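## Task

Find the plate labelled C56, seat it flat within the locators of the nest it already rests on, oriented so its well A1 sits at the nest corner marked A1. It must stay seated on its own after the gripper opens and withdraws; leave it released with the gripper clear.

## Robot and tools

Robot: a single four-axis SCARA-style arm (lift, shoulder, elbow, wrist yaw) with a two-finger gripper that always stays level; it can only yaw, never tilt. The commanded point, end_effector_position, is the midpoint between the two rubber pads, roughly 2 to 3 cm back from the fingertips. Fingers extend along the gripper's +x and close along its y axis.

Scene: six nests N1 to N6, each carrying one of the plates C15, C51, C16, C61, C11, C56, none seated. Only the ID labels tell which plate sits where. Well A1 is at each plate's cut-off corner; each nest has a corner marked A1. Seated means lying flat inside the locators. Every other plate must stay exactly as found; even a slight shift, turn or tilt of one fails the goal. A drop of a few millimetres when setting the target plate down is fine; a longer fall at any point is not. Never push anything off the table.

Frames: the scene frame has its origin on the table top below the arm base, +z up, and +y to the left when facing along +x. Results report end_effector_position (metres) and end_effector_quat_wxyz in this frame; the printed position can be a bit off, more so at long reach.

execute_actions: argument actions is a list holding one item or nothing. An empty list just returns the current state. An action item has rows (1 to 15 rows) and optional steps (1 to 15, default 15); each row lasts one control step of 1/30 s, and the final row repeats to fill the step count. A wait item has only steps (up to 300), counted from the previous result, so thinking time is included. Optional pictures (boolean) toggles camera images. A refused call sends nothing.

Row layout (one list of 5 numbers for the single arm, each in [-1, 1]): dx, dy, dz, rz, opening. The first four are an offset, not a pose, expressed in the gripper's own axes and measured from the gripper pose shown in the most recent result that shows it (before any such result in the scene, or for later calls in the same reply, from where the robot is when the action begins). Every row counts from that same base, not from the previous row. Scale: 1.0 equals 0.6 m for translations and 180 degrees for rz; rz turns about the gripper z axis from +x toward +y. Opening is absolute: +1 fully open (0.140 m), -1 closed (pads still 0.066 m apart). Closing fully takes at least about 0.6 s. Because offsets are from the measured pose, repeating a small offset into something rigid does not press harder, but into something yielding it keeps going. An all-zero row is not a pause; it pulls the hand back to the base pose.

move: target is one such 5-number row (same frame, scale and offset rule); speed is path top speed in m/s, 0.002 to 0.5, default 0.25 (turn rate capped at twice that in rad/s). It drives a straight path lasting 0.5 to 10 s, turning the short way, and does not avoid obstacles; the hand can lag, stray or overshoot the speed, particularly with the arm near straight. Faster contact hits harder, and aiming farther beyond a contact pushes harder. The opening is sent at the start. Its result adds a move: line giving the ending (done, off_target, moving, held, fault) and any limits (paced = pose clipped; held = steps blocked, after which the arm may surge), plus distance from target.

wait: seconds, 0 to 10; nothing new is sent.

zoom_image: camera (cam_low, a fixed 896x504 view, or cam_wrist, a 616x616 fisheye on the hand) and region [x0, y0, x1, y1] in image pixels from the top-left, at most 504 by 504.

finished_scene: scene, the number of the current scene (1 or 2). Call it only after releasing and backing away.

Result lines: the state line with pose; Joint positions listing lift (m, 0 to 0.55), shoulder (-2 to 2), elbow (-2.8 to 2.8), wrist yaw (-12.566 to 12.566), then pad gap in metres; grip_measured, the finger opening on the command scale (readings may be off by about 1 mm throughout); HELD marking steps whose command was partly or wholly withheld; pose unreachable when the clearance check altered or blocked a command; Hand target, the pose the controller is heading to.

Motion limits: each step the command is clipped to within 70 mm and 16 degrees of the measured pose, so a distant target may need several actions; check the reported pose and send the remainder. Keep the elbow more than 0.4 rad away from 0 or the arm may fold and fault. Load limits: lift 54 N, shoulder 8.1 N m, elbow 4.05 N m, wrist yaw 1.35 N m (carried weight included); reaching one stops the arm for 10 s and drops the rest of the call. To grip, command an opening about 0.04 below grip_measured; closing fast can squeeze harder. Holding a load heats motors; a MOTOR HOT line appears from 85 °C and at 100 °C an OVER-TEMPERATURE FAULT brakes the arm until cool, so avoid holding plates longer than needed. Avoid drops, slams, hard hits and strong pushes.

Each tool is called as a command line: name --argument value for each argument, lists and objects as JSON in quotes; but a table of rows of numbers goes row by row, as --pt "numbers of a row", without its own name.

## Session

execute_actions --actions '[]'

Scene clock: 0.00 s of 7200.00 s.
end_effector_position=(+0.6797, +0.0236, +0.3298) grip_measured=+0.99 end_effector_quat_wxyz=(+0.869, +0.000, +0.000, +0.496)
Joint positions: [ 0.325  0.282  2.044 -1.289  0.14 ]
Motor temperatures (°C, as the motors report them): [28 23 24 21]
Hand target: +0.680, +0.024, +0.330; +0.869, +0.000, +0.000, +0.496
camera_calibration (this result's frames):
cam_wrist: T_world_to_cam=[[0.861121, -0.508385, -0.00387903, -0.562822], [-0.308745, -0.516871, -0.798449, 0.472924], [0.403915, 0.688759, -0.60205, 0.00318318], [0, 0, 0, 1]] pos_world=[0.629385, -0.0438822, 0.377339]

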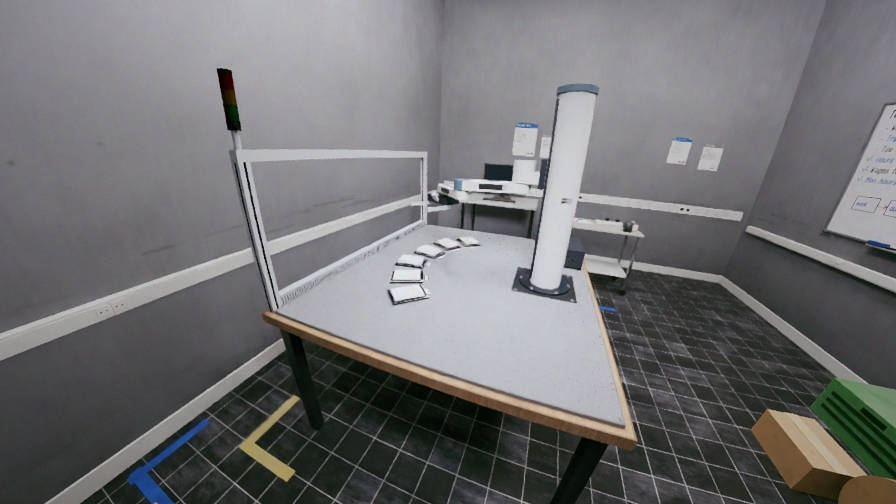

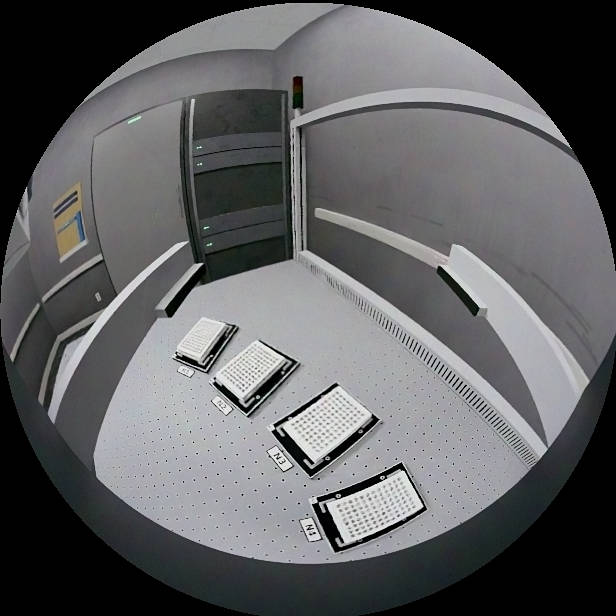

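move --target '[-0.199,0.192,-0.42,-0.345,1]' --speed 0.5

zoom_image --camera "cam_wrist" --region '[170, 200, 470, 310]'

Scene clock: 3.00 s of 7200.00 s.
end_effector_position=(+0.5197, -0.0207, +0.0778) grip_measured=+0.99 end_effector_quat_wxyz=(+1.000, +0.000, +0.000, -0.023)
Joint positions: [ 0.073  0.922  0.798 -1.767  0.14 ]
Motor temperatures (°C, as the motors report them): [28 23 24 21]
Hand target: +0.520, -0.021, +0.078; +1.000, +0.000, +0.000, -0.023
Off the commanded pose: 0.000 m, 0 deg.
move: done
camera_calibration (this result's frames):
cam_wrist: T_world_to_cam=[[-0.0461307, -0.998928, -0.00387903, 0.0128137], [-0.60127, 0.0308673, -0.798449, 0.362767], [0.797713, -0.0345007, -0.60205, -0.273067], [0, 0, 0, 1]] pos_world=[0.436541, -0.00781865, 0.125301]

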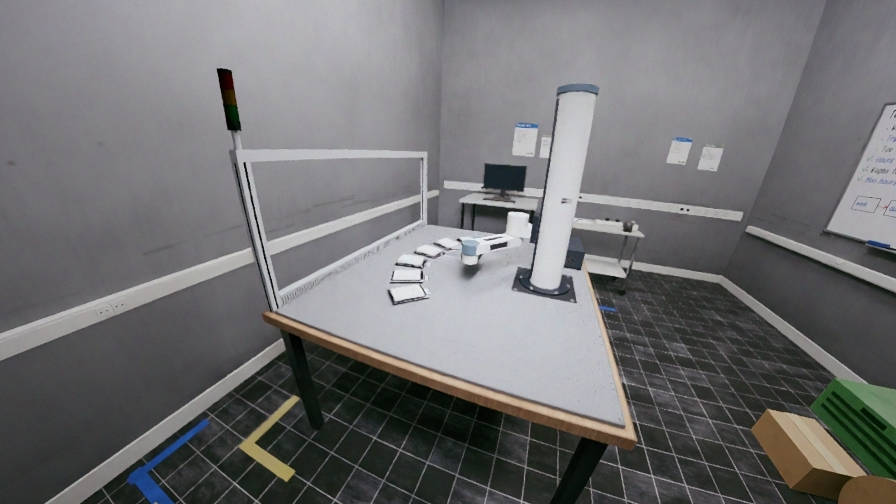

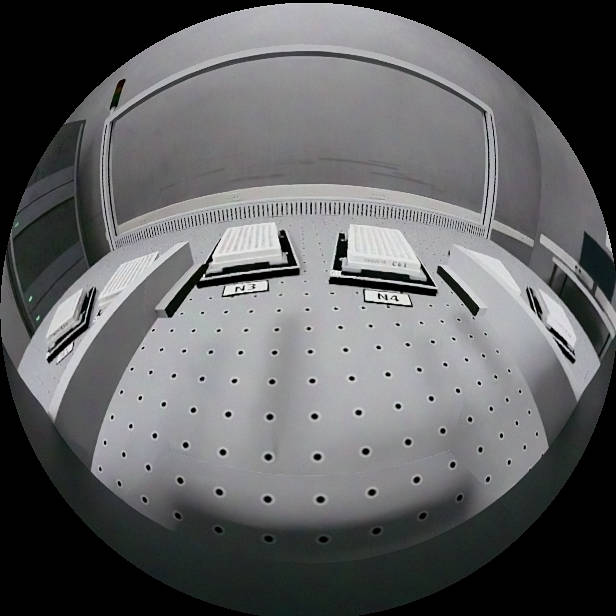

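Region (170, 200, 470, 310) of cam_wrist's 616x616 image, scaled by 1.680, with more detail than that image has; it fills the top 185 rows of this view, and the rest is white.

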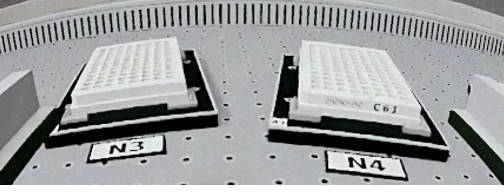

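zoom_image --camera "cam_wrist" --region '[35, 240, 175, 370]'

zoom_image --camera "cam_wrist" --region '[470, 240, 590, 370]'

zoom_image --camera "cam_wrist" --region '[190, 215, 310, 300]'

Region (35, 240, 175, 370) of cam_wrist's 616x616 image, scaled by 3.600, with more detail than that image has; it fills the top 468 rows of this view, and the rest is white.

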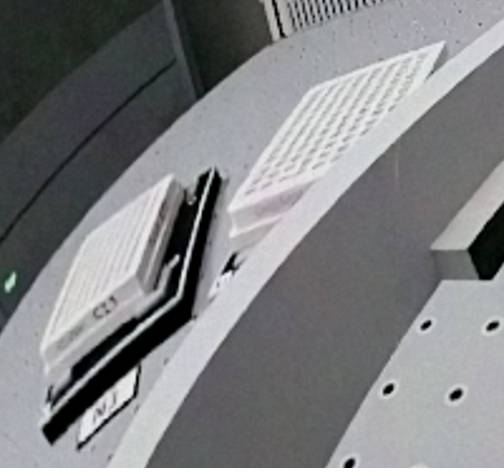

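Region (470, 240, 590, 370) of cam_wrist's 616x616 image, scaled by 3.877, with more detail than that image has; it fills the left 465 columns of this view, and the rest is white.

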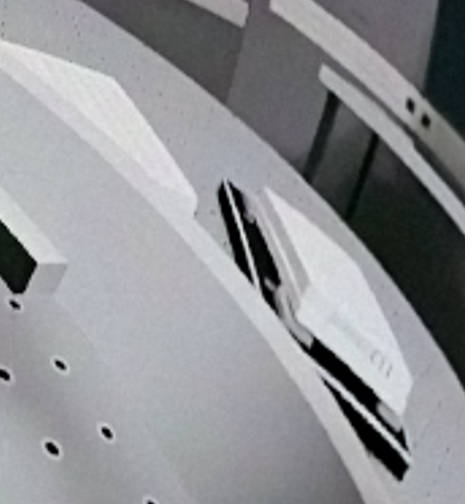

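Region (190, 215, 310, 300) of cam_wrist's 616x616 image, scaled by 4.200, with more detail than that image has; it fills the top 357 rows of this view, and the rest is white.

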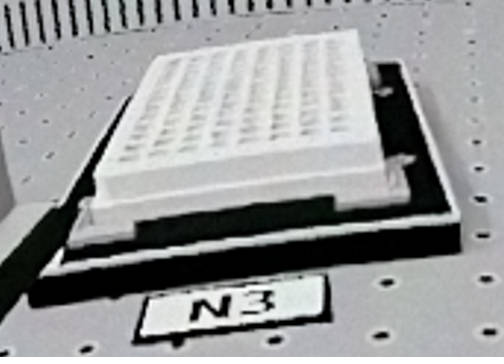

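move --target '[0.015,0.318,0.0,0.153,1]' --speed 0.5

zoom_image --camera "cam_wrist" --region '[200, 200, 480, 330]'

Scene clock: 6.23 s of 7200.00 s.
end_effector_position=(+0.5375, +0.1697, +0.0778) grip_measured=+0.99 end_effector_quat_wxyz=(+0.976, +0.000, +0.000, +0.216)
Joint positions: [ 0.073  1.358  1.038 -1.961  0.14 ]
Motor temperatures (°C, as the motors report them): [28 23 24 21]
Hand target: +0.537, +0.170, +0.078; +0.977, +0.000, +0.000, +0.215
Off the commanded pose: 0.000 m, 0 deg.
move: done
camera_calibration (this result's frames):
cam_wrist: T_world_to_cam=[[0.42154, -0.906802, -0.00387903, -0.0631627], [-0.547254, -0.250983, -0.798449, 0.386377], [0.723062, 0.338701, -0.60205, -0.303881], [0, 0, 0, 1]] pos_world=[0.457797, 0.142623, 0.125306]

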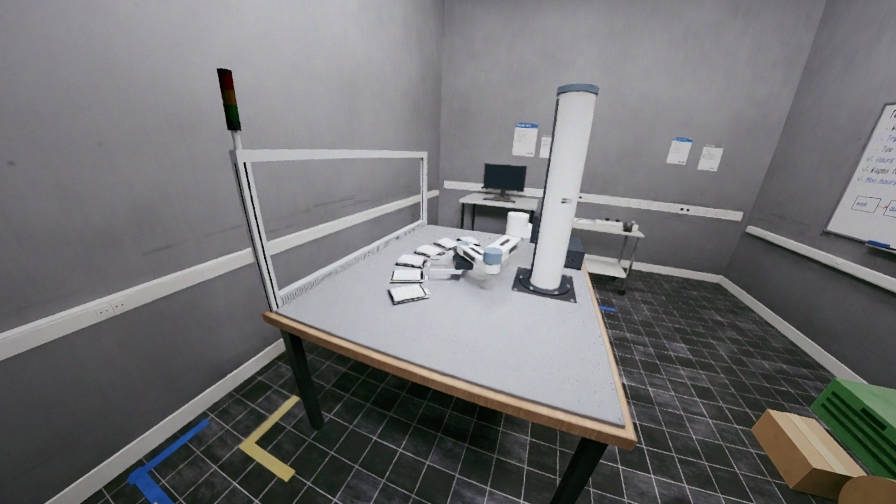

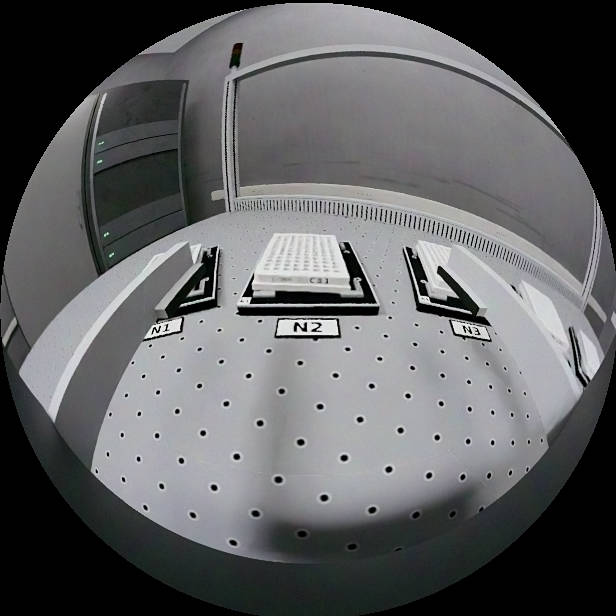

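Region (200, 200, 480, 330) of cam_wrist's 616x616 image, scaled by 1.800, with more detail than that image has; it fills the top 234 rows of this view, and the rest is white.

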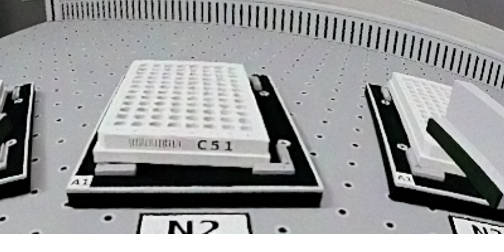

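move --target '[0.2,-0.05,0.0,-0.25,1]' --speed 0.5

zoom_image --camera "cam_wrist" --region '[180, 190, 460, 350]'

Scene clock: 8.40 s of 7200.00 s.
end_effector_position=(+0.6589, +0.1931, +0.0778) grip_measured=+0.99 end_effector_quat_wxyz=(+0.985, +0.000, +0.000, -0.174)
Joint positions: [ 0.073  1.156  1.923 -3.429  0.14 ]
Motor temperatures (°C, as the motors report them): [28 23 24 21]
Hand target: +0.659, +0.193, +0.078; +0.985, +0.000, +0.000, -0.174
Off the commanded pose: 0.000 m, 0 deg.
move: done
camera_calibration (this result's frames):
cam_wrist: T_world_to_cam=[[-0.342993, -0.93933, -0.00387903, 0.416885], [-0.564469, 0.209411, -0.798449, 0.381115], [0.75082, -0.271673, -0.60205, -0.299974], [0, 0, 0, 1]] pos_world=[0.583343, 0.230288, 0.125319]

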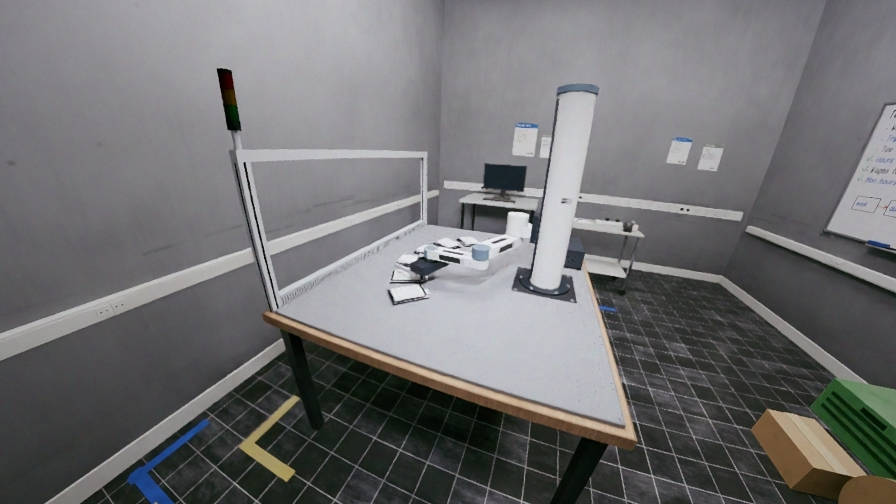

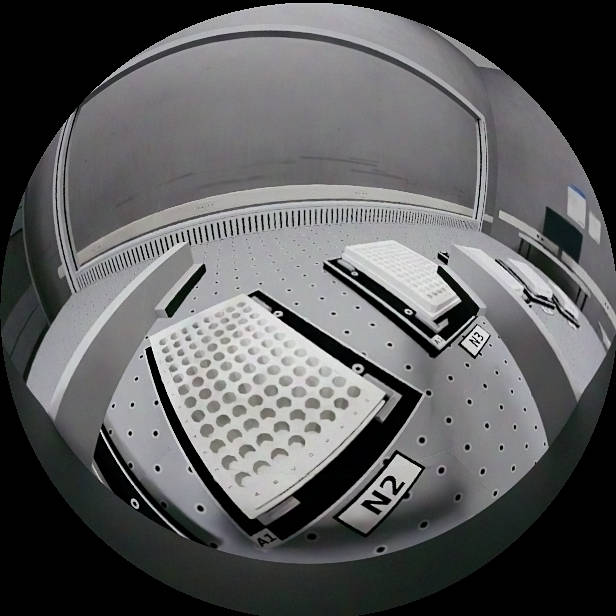

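Region (180, 190, 460, 350) of cam_wrist's 616x616 image, scaled by 1.800, with more detail than that image has; it fills the top 288 rows of this view, and the rest is white.

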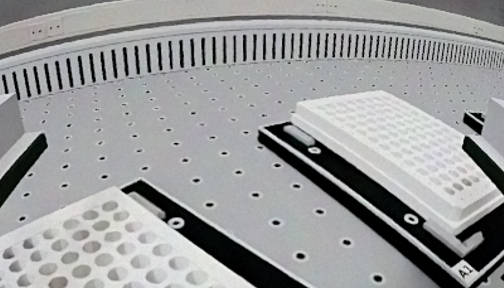

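zoom_image --camera "cam_wrist" --region '[320, 230, 500, 365]'

zoom_image --camera "cam_wrist" --region '[490, 245, 590, 335]'

Region (320, 230, 500, 365) of cam_wrist's 616x616 image, scaled by 2.800, with more detail than that image has; it fills the top 378 rows of this view, and the rest is white.

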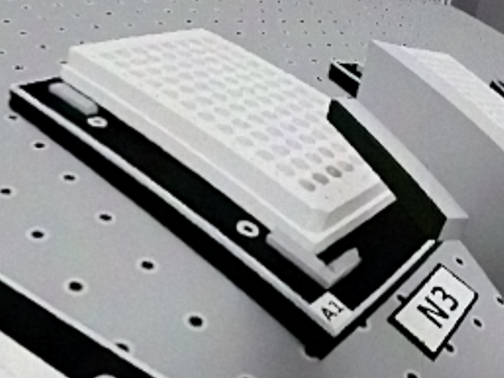

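Region (490, 245, 590, 335) of cam_wrist's 616x616 image, scaled by 5.040, with more detail than that image has; it fills the top 454 rows of this view, and the rest is white.

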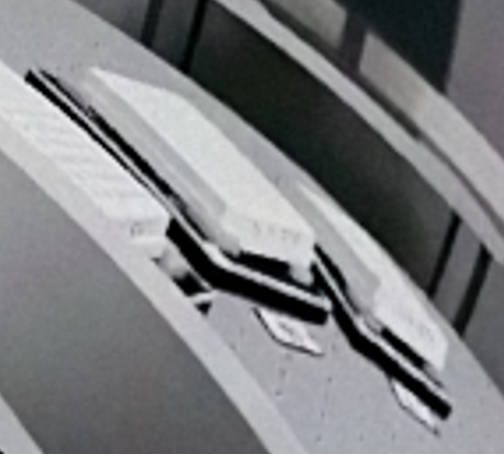

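move --target '[0.176,-0.42,0.0,0.222,1]' --speed 0.5

zoom_image --camera "cam_wrist" --region '[150, 210, 350, 360]'

Scene clock: 12.17 s of 7200.00 s.
end_effector_position=(+0.6717, -0.0799, +0.0778) grip_measured=+0.99 end_effector_quat_wxyz=(+0.985, +0.000, +0.000, +0.173)
Joint positions: [ 0.073  0.329  1.672 -1.654  0.14 ]
Motor temperatures (°C, as the motors report them): [28 23 24 21]
Hand target: +0.672, -0.080, +0.078; +0.985, +0.000, +0.000, +0.173
Off the commanded pose: 0.000 m, 0 deg.
move: done
camera_calibration (this result's frames):
cam_wrist: T_world_to_cam=[[0.340446, -0.940256, -0.00387903, -0.294334], [-0.567144, -0.202056, -0.798449, 0.414464], [0.749963, 0.274029, -0.60205, -0.339615], [0, 0, 0, 1]] pos_world=[0.589965, -0.0999404, 0.125322]

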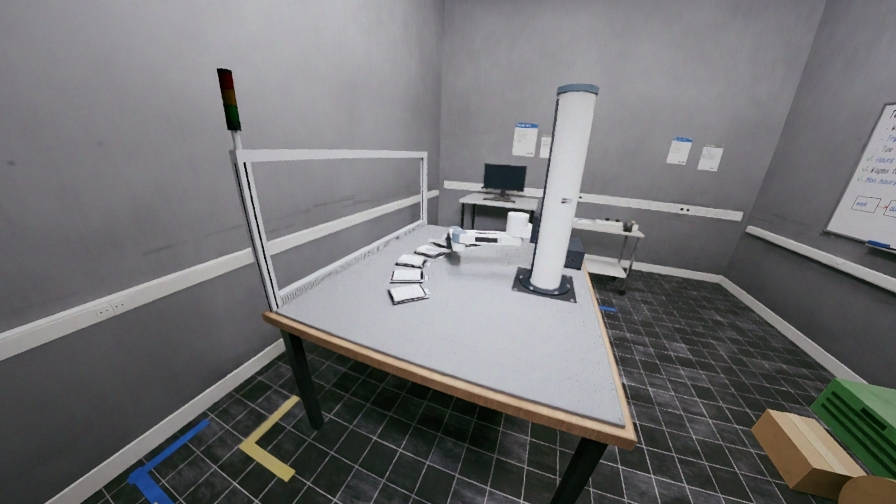

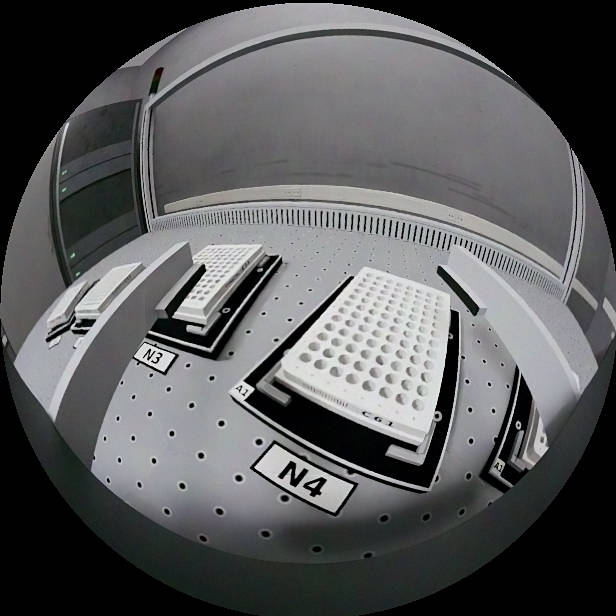

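Region (150, 210, 350, 360) of cam_wrist's 616x616 image, scaled by 2.520, with more detail than that image has; it fills the top 378 rows of this view, and the rest is white.

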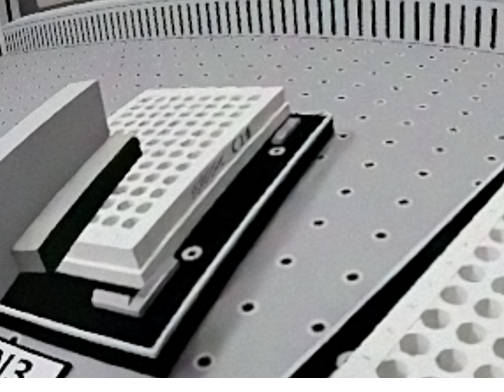

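move --target '[-0.292,-0.135,0.037,-0.283,1]' --speed 0.5

zoom_image --camera "cam_wrist" --region '[220, 225, 410, 365]'

Scene clock: 14.47 s of 7200.00 s.
end_effector_position=(+0.5344, -0.2158, +0.1000) grip_measured=+0.99 end_effector_quat_wxyz=(+0.963, +0.000, +0.000, -0.268)
Joint positions: [ 0.095  0.347  1.124 -2.014  0.14 ]
Motor temperatures (°C, as the motors report them): [28 23 24 21]
Hand target: +0.535, -0.216, +0.100; +0.964, +0.000, +0.000, -0.268
Off the commanded pose: 0.000 m, 0 deg.
move: done
camera_calibration (this result's frames):
cam_wrist: T_world_to_cam=[[-0.515842, -0.856675, -0.00387903, 0.100353], [-0.514171, 0.31322, -0.798449, 0.409773], [0.685227, -0.409879, -0.60205, -0.299077], [0, 0, 0, 1]] pos_world=[0.467395, -0.164964, 0.147513]

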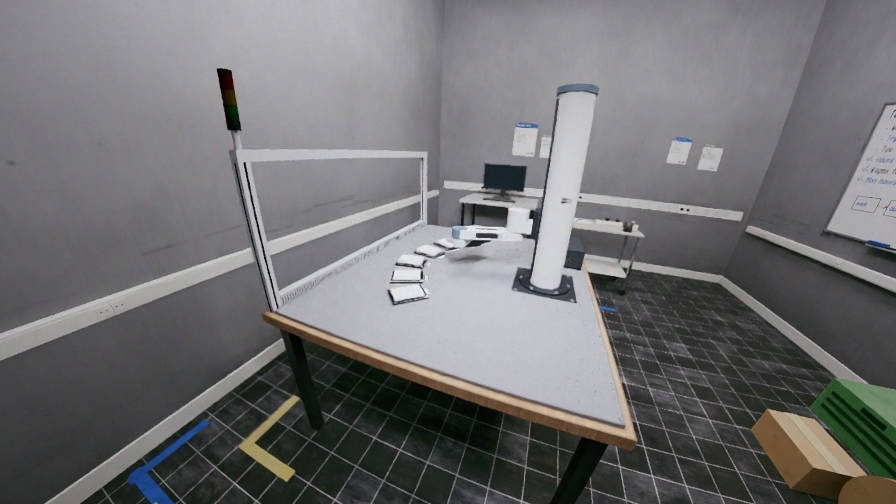

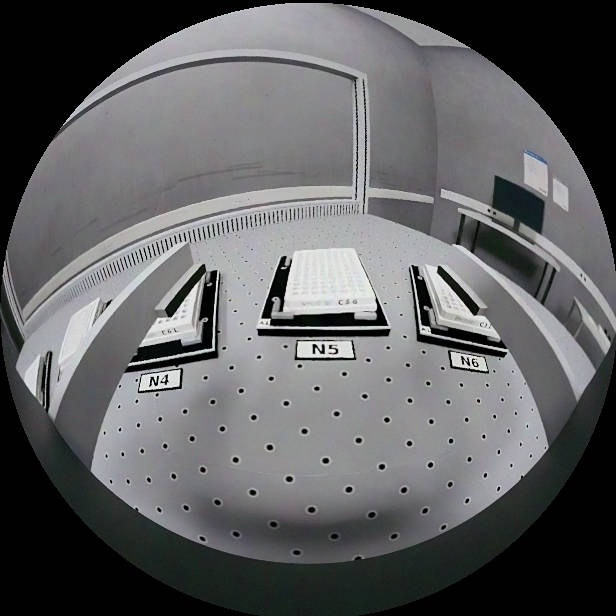

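Region (220, 225, 410, 365) of cam_wrist's 616x616 image, scaled by 2.653, with more detail than that image has; it fills the top 371 rows of this view, and the rest is white.

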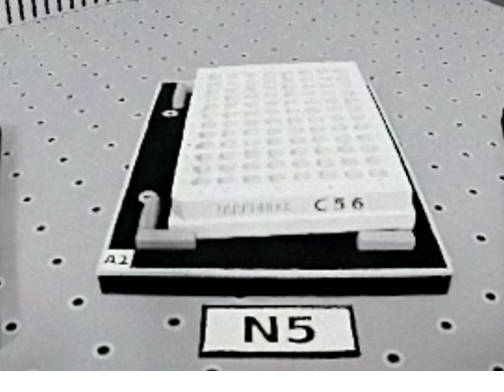

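move --target '[0.22,-0.01,-0.055,0,0.3]' --speed 0.35

zoom_image --camera "cam_wrist" --region '[160, 240, 480, 500]'

Scene clock: 16.63 s of 7200.00 s.
end_effector_position=(+0.6444, -0.2891, +0.0670) grip_measured=+0.30 end_effector_quat_wxyz=(+0.963, +0.000, +0.000, -0.268)
Joint positions: [ 0.062  0.046  1.82  -2.408  0.114]
Motor temperatures (°C, as the motors report them): [28 23 24 21]
Hand target: +0.644, -0.289, +0.067; +0.963, +0.000, +0.000, -0.268
Off the commanded pose: 0.000 m, 0 deg.
move: done
camera_calibration (this result's frames):
cam_wrist: T_world_to_cam=[[-0.515796, -0.856702, -0.00387903, 0.0941525], [-0.514188, 0.313193, -0.798449, 0.46287], [0.685248, -0.409843, -0.60205, -0.424331], [0, 0, 0, 1]] pos_world=[0.577338, -0.238216, 0.114475]

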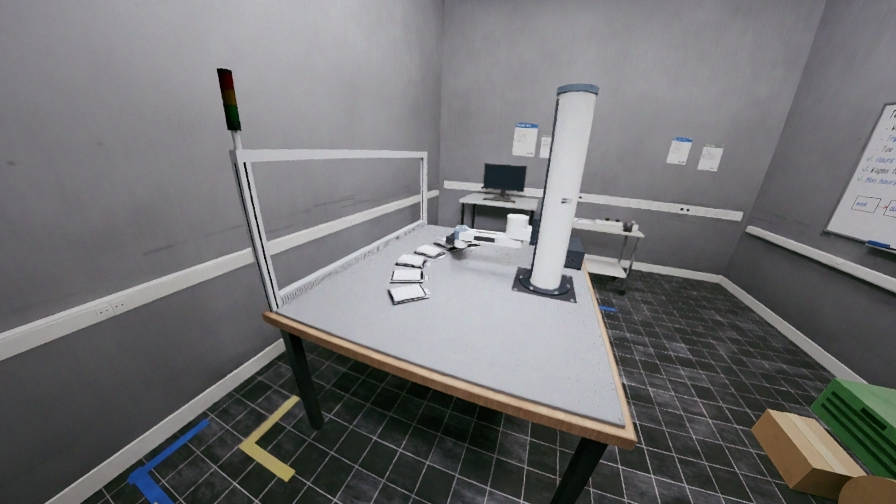

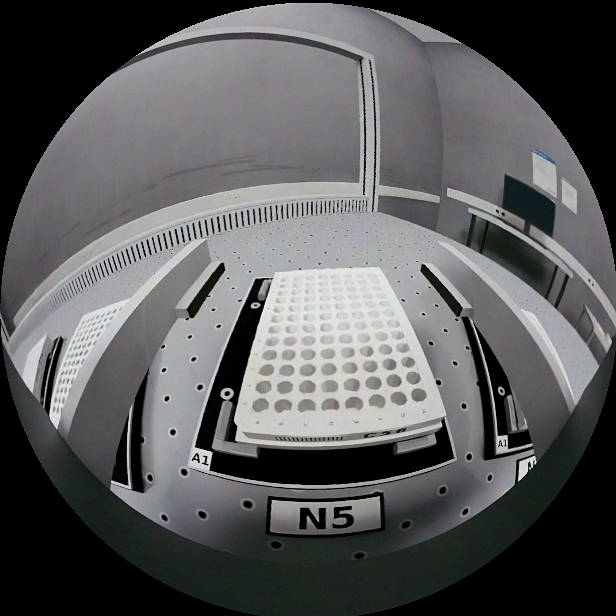

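Region (160, 240, 480, 500) of cam_wrist's 616x616 image, scaled by 1.575, with more detail than that image has; it fills the top 410 rows of this view, and the rest is white.

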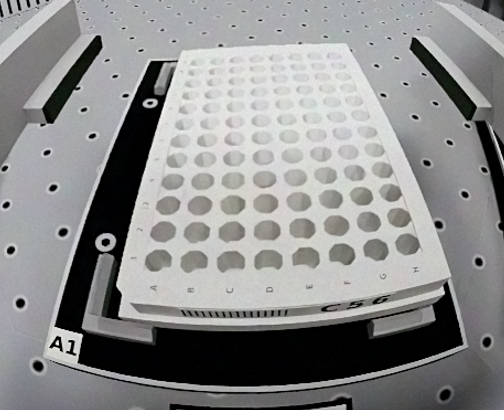

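move --target '[0.005,-0.007,-0.054,-0.007,0.05]' --speed 0.1

Scene clock: 19.83 s of 7200.00 s.
end_effector_position=(+0.6448, -0.2942, +0.0345) grip_measured=+0.05 end_effector_quat_wxyz=(+0.960, +0.000, +0.000, -0.278)
Joint positions: [ 0.03   0.035  1.839 -2.438  0.105]
Motor temperatures (°C, as the motors report them): [28 23 24 21]
Hand target: +0.645, -0.294, +0.035; +0.960, +0.000, +0.000, -0.278
Off the commanded pose: 0.000 m, 0 deg.
move: done
camera_calibration (this result's frames):
cam_wrist: T_world_to_cam=[[-0.53437, -0.845242, -0.00387903, 0.105214], [-0.50723, 0.32434, -0.798449, 0.437563], [0.676141, -0.4247, -0.60205, -0.444719], [0, 0, 0, 1]] pos_world=[0.578861, -0.24186, 0.0820366]

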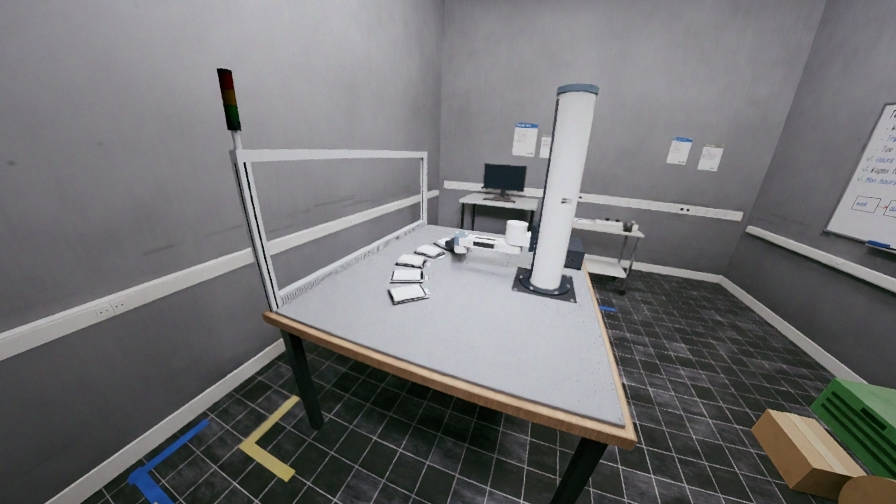

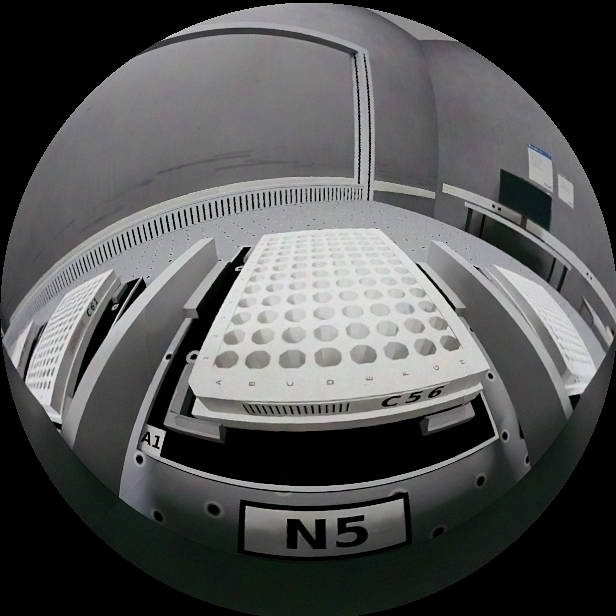

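execute_actions --actions '[{"rows":[[0,0.002,0,0,0.03],[0,0.004,0,0,0.0],[0,0.006,0,0,-0.04],[0,0.006,0,0,-0.08],[0,0.006,0,0,-0.12],[0,0.006,0,0,-0.16],[0,0.006,0,0,-0.2],[0,0.006,0,0,-0.24],[0,0.006,0,0,-0.28],[0,0.006,0,0,-0.32],[0,0.006,0,0,-0.36],[0,0.006,0,0,-0.40],[0,0.006,0,0,-0.43],[0,0.006,0,0,-0.46]],"steps":15}]'

Scene clock: 21.30 s of 7200.00 s.
end_effector_position=(+0.6467, -0.2911, +0.0345) grip_measured=-0.46 end_effector_quat_wxyz=(+0.960, +0.000, +0.000, -0.278)
Joint positions: [ 0.03   0.043  1.839 -2.447  0.086]
Motor temperatures (°C, as the motors report them): [28 23 24 21]
Hand target: +0.647, -0.291, +0.035; +0.960, +0.000, +0.000, -0.278
Off the commanded pose: 0.000 m, 0 deg.
Steps of this call (steps 1 to 29: nothing new was sent; steps 30 to 44: all 15 steps of this action). Readings (end_effector_position):
30: (+0.6448, -0.2942, +0.0345)
31: (+0.6451, -0.2935, +0.0345)
33: (+0.6465, -0.2914, +0.0345)
37: (+0.6468, -0.2910, +0.0345)
44: the state above
camera_calibration (this result's frames):
cam_wrist: T_world_to_cam=[[-0.534532, -0.845139, -0.00387903, 0.108938], [-0.507168, 0.324437, -0.798449, 0.437541], [0.676059, -0.424829, -0.60205, -0.444714], [0, 0, 0, 1]] pos_world=[0.580791, -0.238814, 0.0820369]

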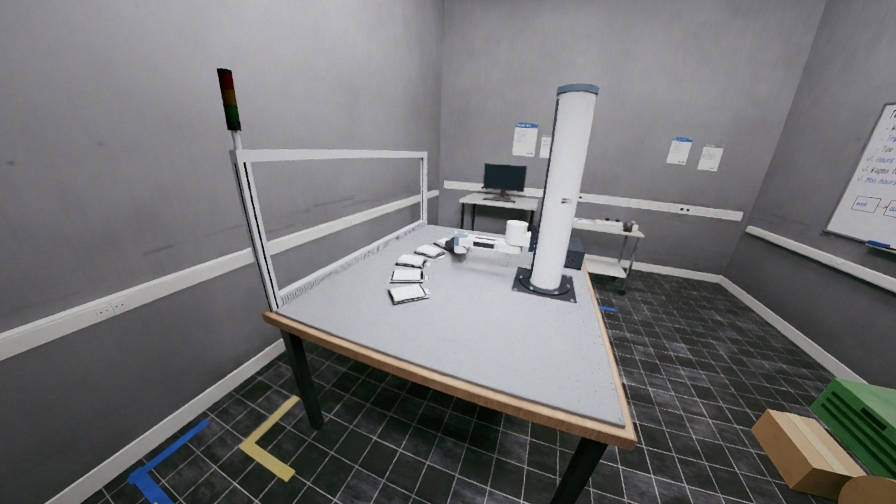

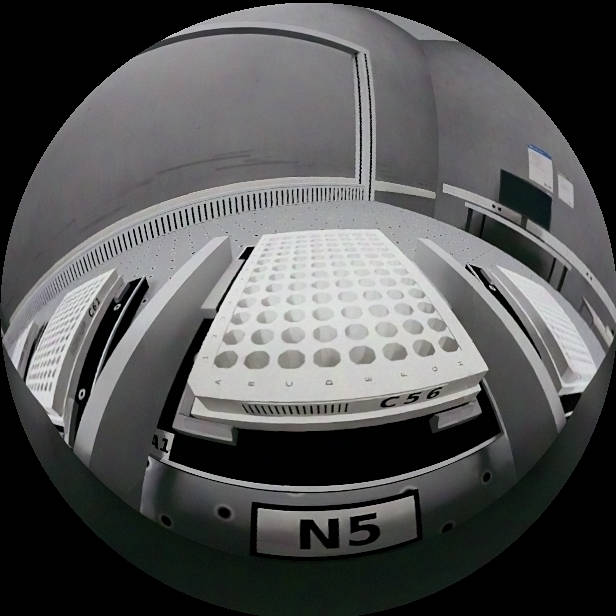

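execute_actions --actions '[{"rows":[[0,0,0,0,-0.47],[0,0,0,0,-0.48],[0,0,0,0,-0.49],[0,0,0,0,-0.50],[0,0,0,0,-0.51],[0,0,0,0,-0.52],[0,0,0,0,-0.53],[0,0,0,0,-0.54],[0,0,0,0,-0.55],[0,0,0,0,-0.56]],"steps":15}]'

Scene clock: 22.53 s of 7200.00 s.
end_effector_position=(+0.6467, -0.2911, +0.0345) grip_measured=-0.53 end_effector_quat_wxyz=(+0.960, +0.000, +0.000, -0.278)
Joint positions: [ 0.03   0.043  1.839 -2.447  0.083]
Motor temperatures (°C, as the motors report them): [28 23 24 21]
Hand target: +0.647, -0.291, +0.035; +0.960, +0.000, +0.000, -0.278
Off the commanded pose: 0.000 m, 0 deg.
Steps of this call (steps 1 to 22: nothing new was sent; steps 23 to 37: all 15 steps of this action). Readings (end_effector_position):
23: (+0.6467, -0.2911, +0.0345)
24: (+0.6467, -0.2911, +0.0345)
26: (+0.6467, -0.2911, +0.0345)
30: (+0.6467, -0.2911, +0.0345)
37: the state above
camera_calibration (this result's frames):
cam_wrist: T_world_to_cam=[[-0.534492, -0.845165, -0.00387903, 0.108912], [-0.507183, 0.324413, -0.798449, 0.437544], [0.676079, -0.424797, -0.60205, -0.444718], [0, 0, 0, 1]] pos_world=[0.580792, -0.238812, 0.0820369]

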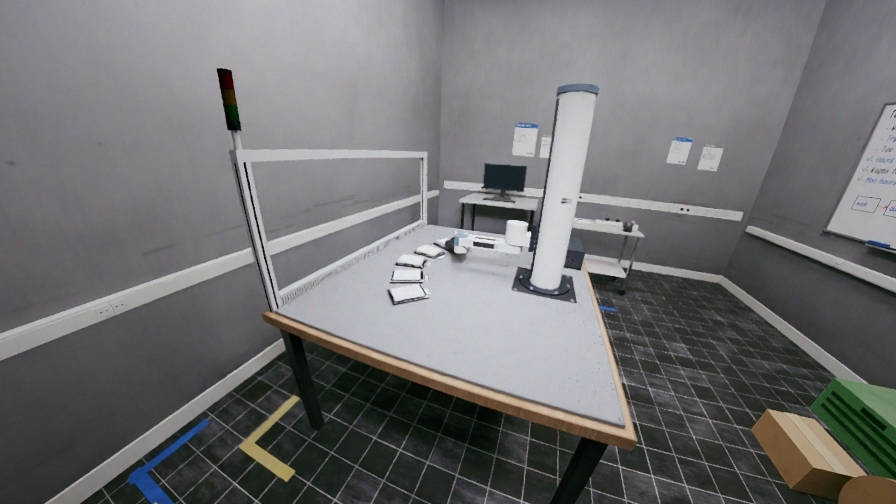

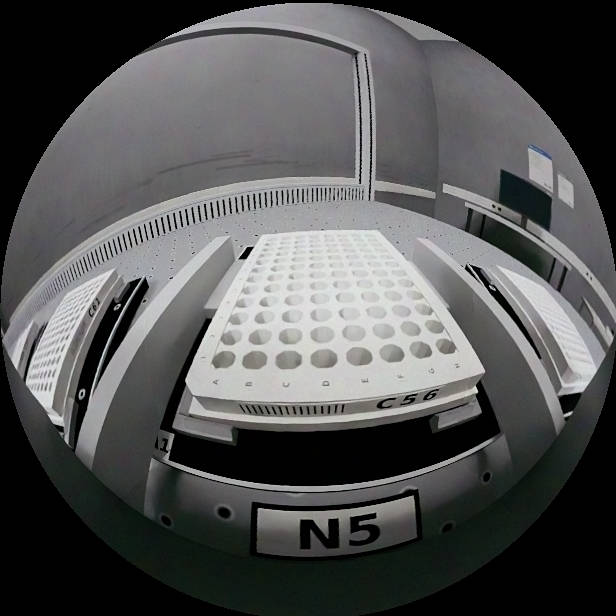

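execute_actions --actions '[{"rows":[[0,0.0005,0,0,-0.55],[0,0.001,0,0,-0.55],[0,0.0015,0,0,-0.54],[0,0.002,0,0,-0.53],[0,0.002,0,0,-0.52],[0,0.002,0,0,-0.51],[0,0.002,0,0,-0.5],[0,0.002,0,0,-0.48],[0,0.002,0,0,-0.46],[0,0.002,0,0,-0.42],[0,0.002,0,0,-0.38]],"steps":15}]'

zoom_image --camera "cam_wrist" --region '[140, 330, 520, 480]'

Scene clock: 24.47 s of 7200.00 s.
end_effector_position=(+0.6473, -0.2902, +0.0345) grip_measured=-0.38 end_effector_quat_wxyz=(+0.960, +0.000, +0.000, -0.278)
Joint positions: [ 0.03   0.046  1.839 -2.45   0.089]
Motor temperatures (°C, as the motors report them): [28 23 24 21]
Hand target: +0.647, -0.290, +0.035; +0.960, +0.000, +0.000, -0.278
Off the commanded pose: 0.000 m, 0 deg.
Steps of this call (steps 1 to 43: nothing new was sent; steps 44 to 58: all 15 steps of this action). Readings (end_effector_position):
44: (+0.6467, -0.2911, +0.0345)
45: (+0.6468, -0.2910, +0.0345)
47: (+0.6471, -0.2905, +0.0345)
51: (+0.6473, -0.2902, +0.0345)
58: the state above
camera_calibration (this result's frames):
cam_wrist: T_world_to_cam=[[-0.534613, -0.845088, -0.00387903, 0.110126], [-0.507137, 0.324486, -0.798449, 0.437524], [0.676019, -0.424894, -0.60205, -0.444699], [0, 0, 0, 1]] pos_world=[0.581384, -0.237854, 0.0820369]

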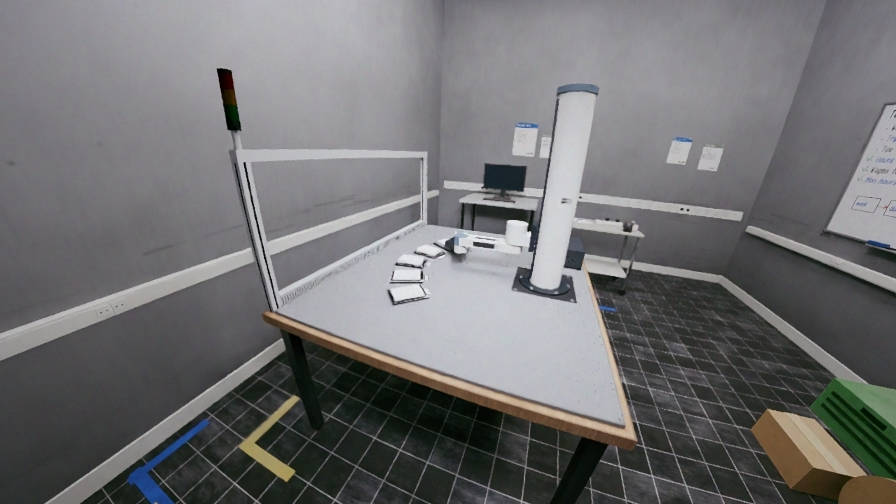

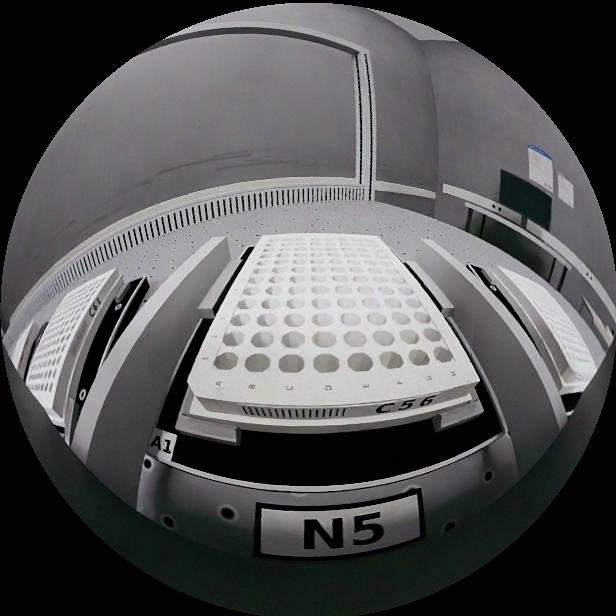

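Region (140, 330, 520, 480) of cam_wrist's 616x616 image, scaled by 1.326, with more detail than that image has; it fills the top 199 rows of this view, and the rest is white.

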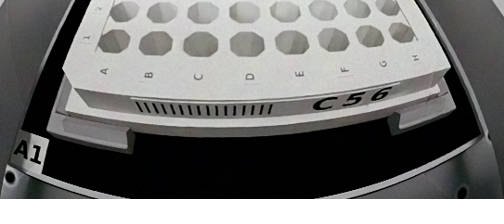

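Dropped level. Rise and inspect.

move --target '[0,0,0.13,0,-0.2]' --speed 0.2

zoom_image --camera "cam_wrist" --region '[210, 300, 430, 500]'

Scene clock: 25.83 s of 7200.00 s.
end_effector_position=(+0.6473, -0.2902, +0.1126) grip_measured=-0.20 end_effector_quat_wxyz=(+0.960, +0.000, +0.000, -0.278)
Joint positions: [ 0.108  0.046  1.839 -2.45   0.096]
Motor temperatures (°C, as the motors report them): [28 23 24 21]
Hand target: +0.647, -0.290, +0.113; +0.960, +0.000, +0.000, -0.278
Off the commanded pose: 0.000 m, 0 deg.
move: done
camera_calibration (this result's frames):
cam_wrist: T_world_to_cam=[[-0.534556, -0.845124, -0.00387903, 0.110403], [-0.507159, 0.324452, -0.798449, 0.499844], [0.676047, -0.424849, -0.60205, -0.397729], [0, 0, 0, 1]] pos_world=[0.5814, -0.237845, 0.160076]

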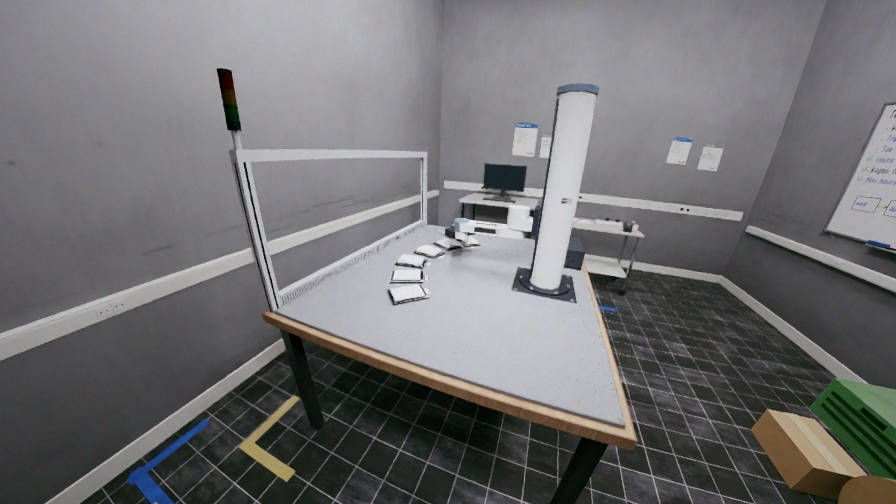

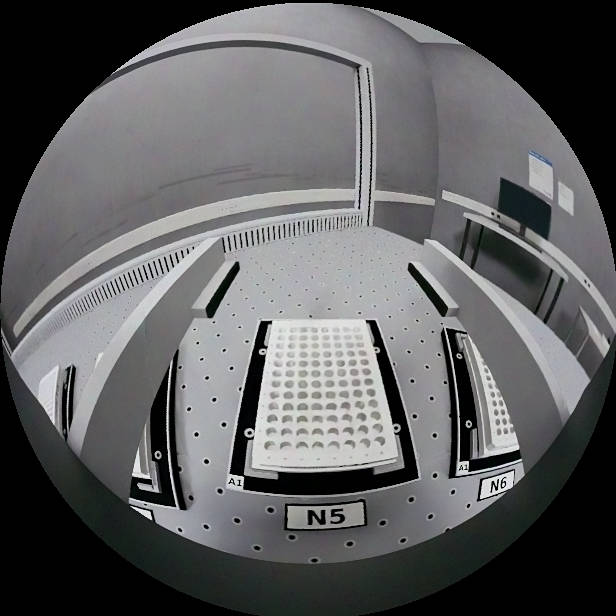

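Region (210, 300, 430, 500) of cam_wrist's 616x616 image, scaled by 2.291, with more detail than that image has; it fills the top 458 rows of this view, and the rest is white.

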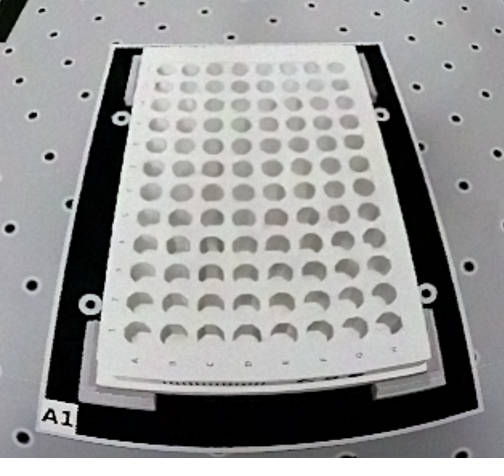

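move --target '[0.12,0,0.05,0,1]' --speed 0.4

zoom_image --camera "cam_wrist" --region '[230, 370, 420, 550]'

Scene clock: 28.43 s of 7200.00 s.
end_effector_position=(+0.7081, -0.3287, +0.1426) grip_measured=+0.99 end_effector_quat_wxyz=(+0.960, +0.000, +0.000, -0.278)
Joint positions: [ 0.138 -0.215  2.415 -2.764  0.14 ]
Motor temperatures (°C, as the motors report them): [28 23 24 21]
Hand target: +0.708, -0.329, +0.143; +0.960, +0.000, +0.000, -0.278
Off the commanded pose: 0.000 m, 0 deg.
move: done
camera_calibration (this result's frames):
cam_wrist: T_world_to_cam=[[-0.534541, -0.845134, -0.00387903, 0.110458], [-0.507164, 0.324443, -0.798449, 0.567151], [0.676055, -0.424837, -0.60205, -0.437101], [0, 0, 0, 1]] pos_world=[0.642188, -0.276353, 0.190113]

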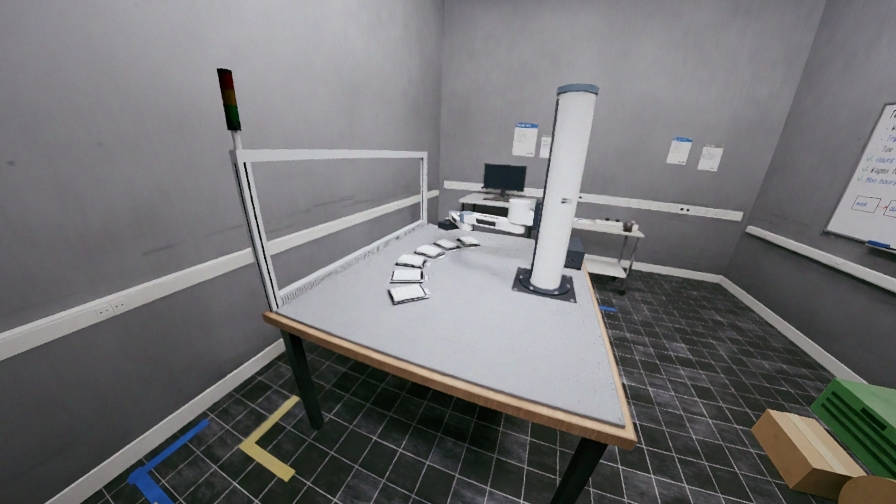

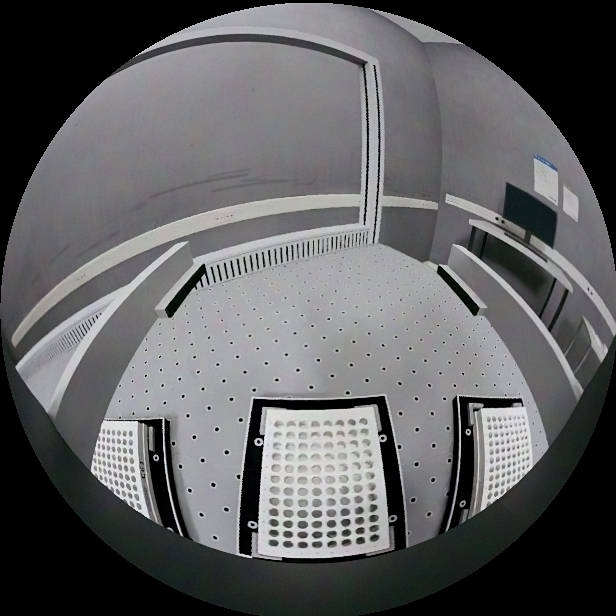

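Region (230, 370, 420, 550) of cam_wrist's 616x616 image, scaled by 2.653, with more detail than that image has; it fills the top 477 rows of this view, and the rest is white.

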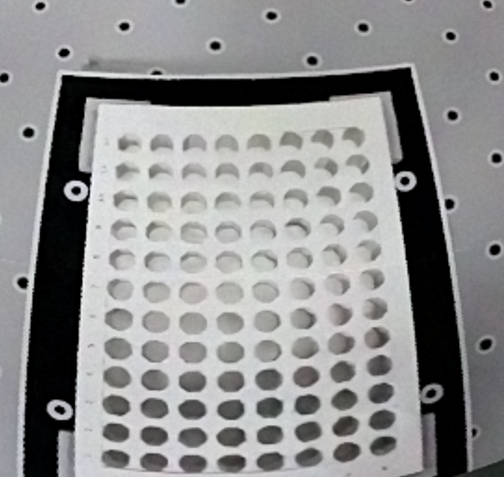

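finished_scene --scene 2

The scene is finished: the task was done.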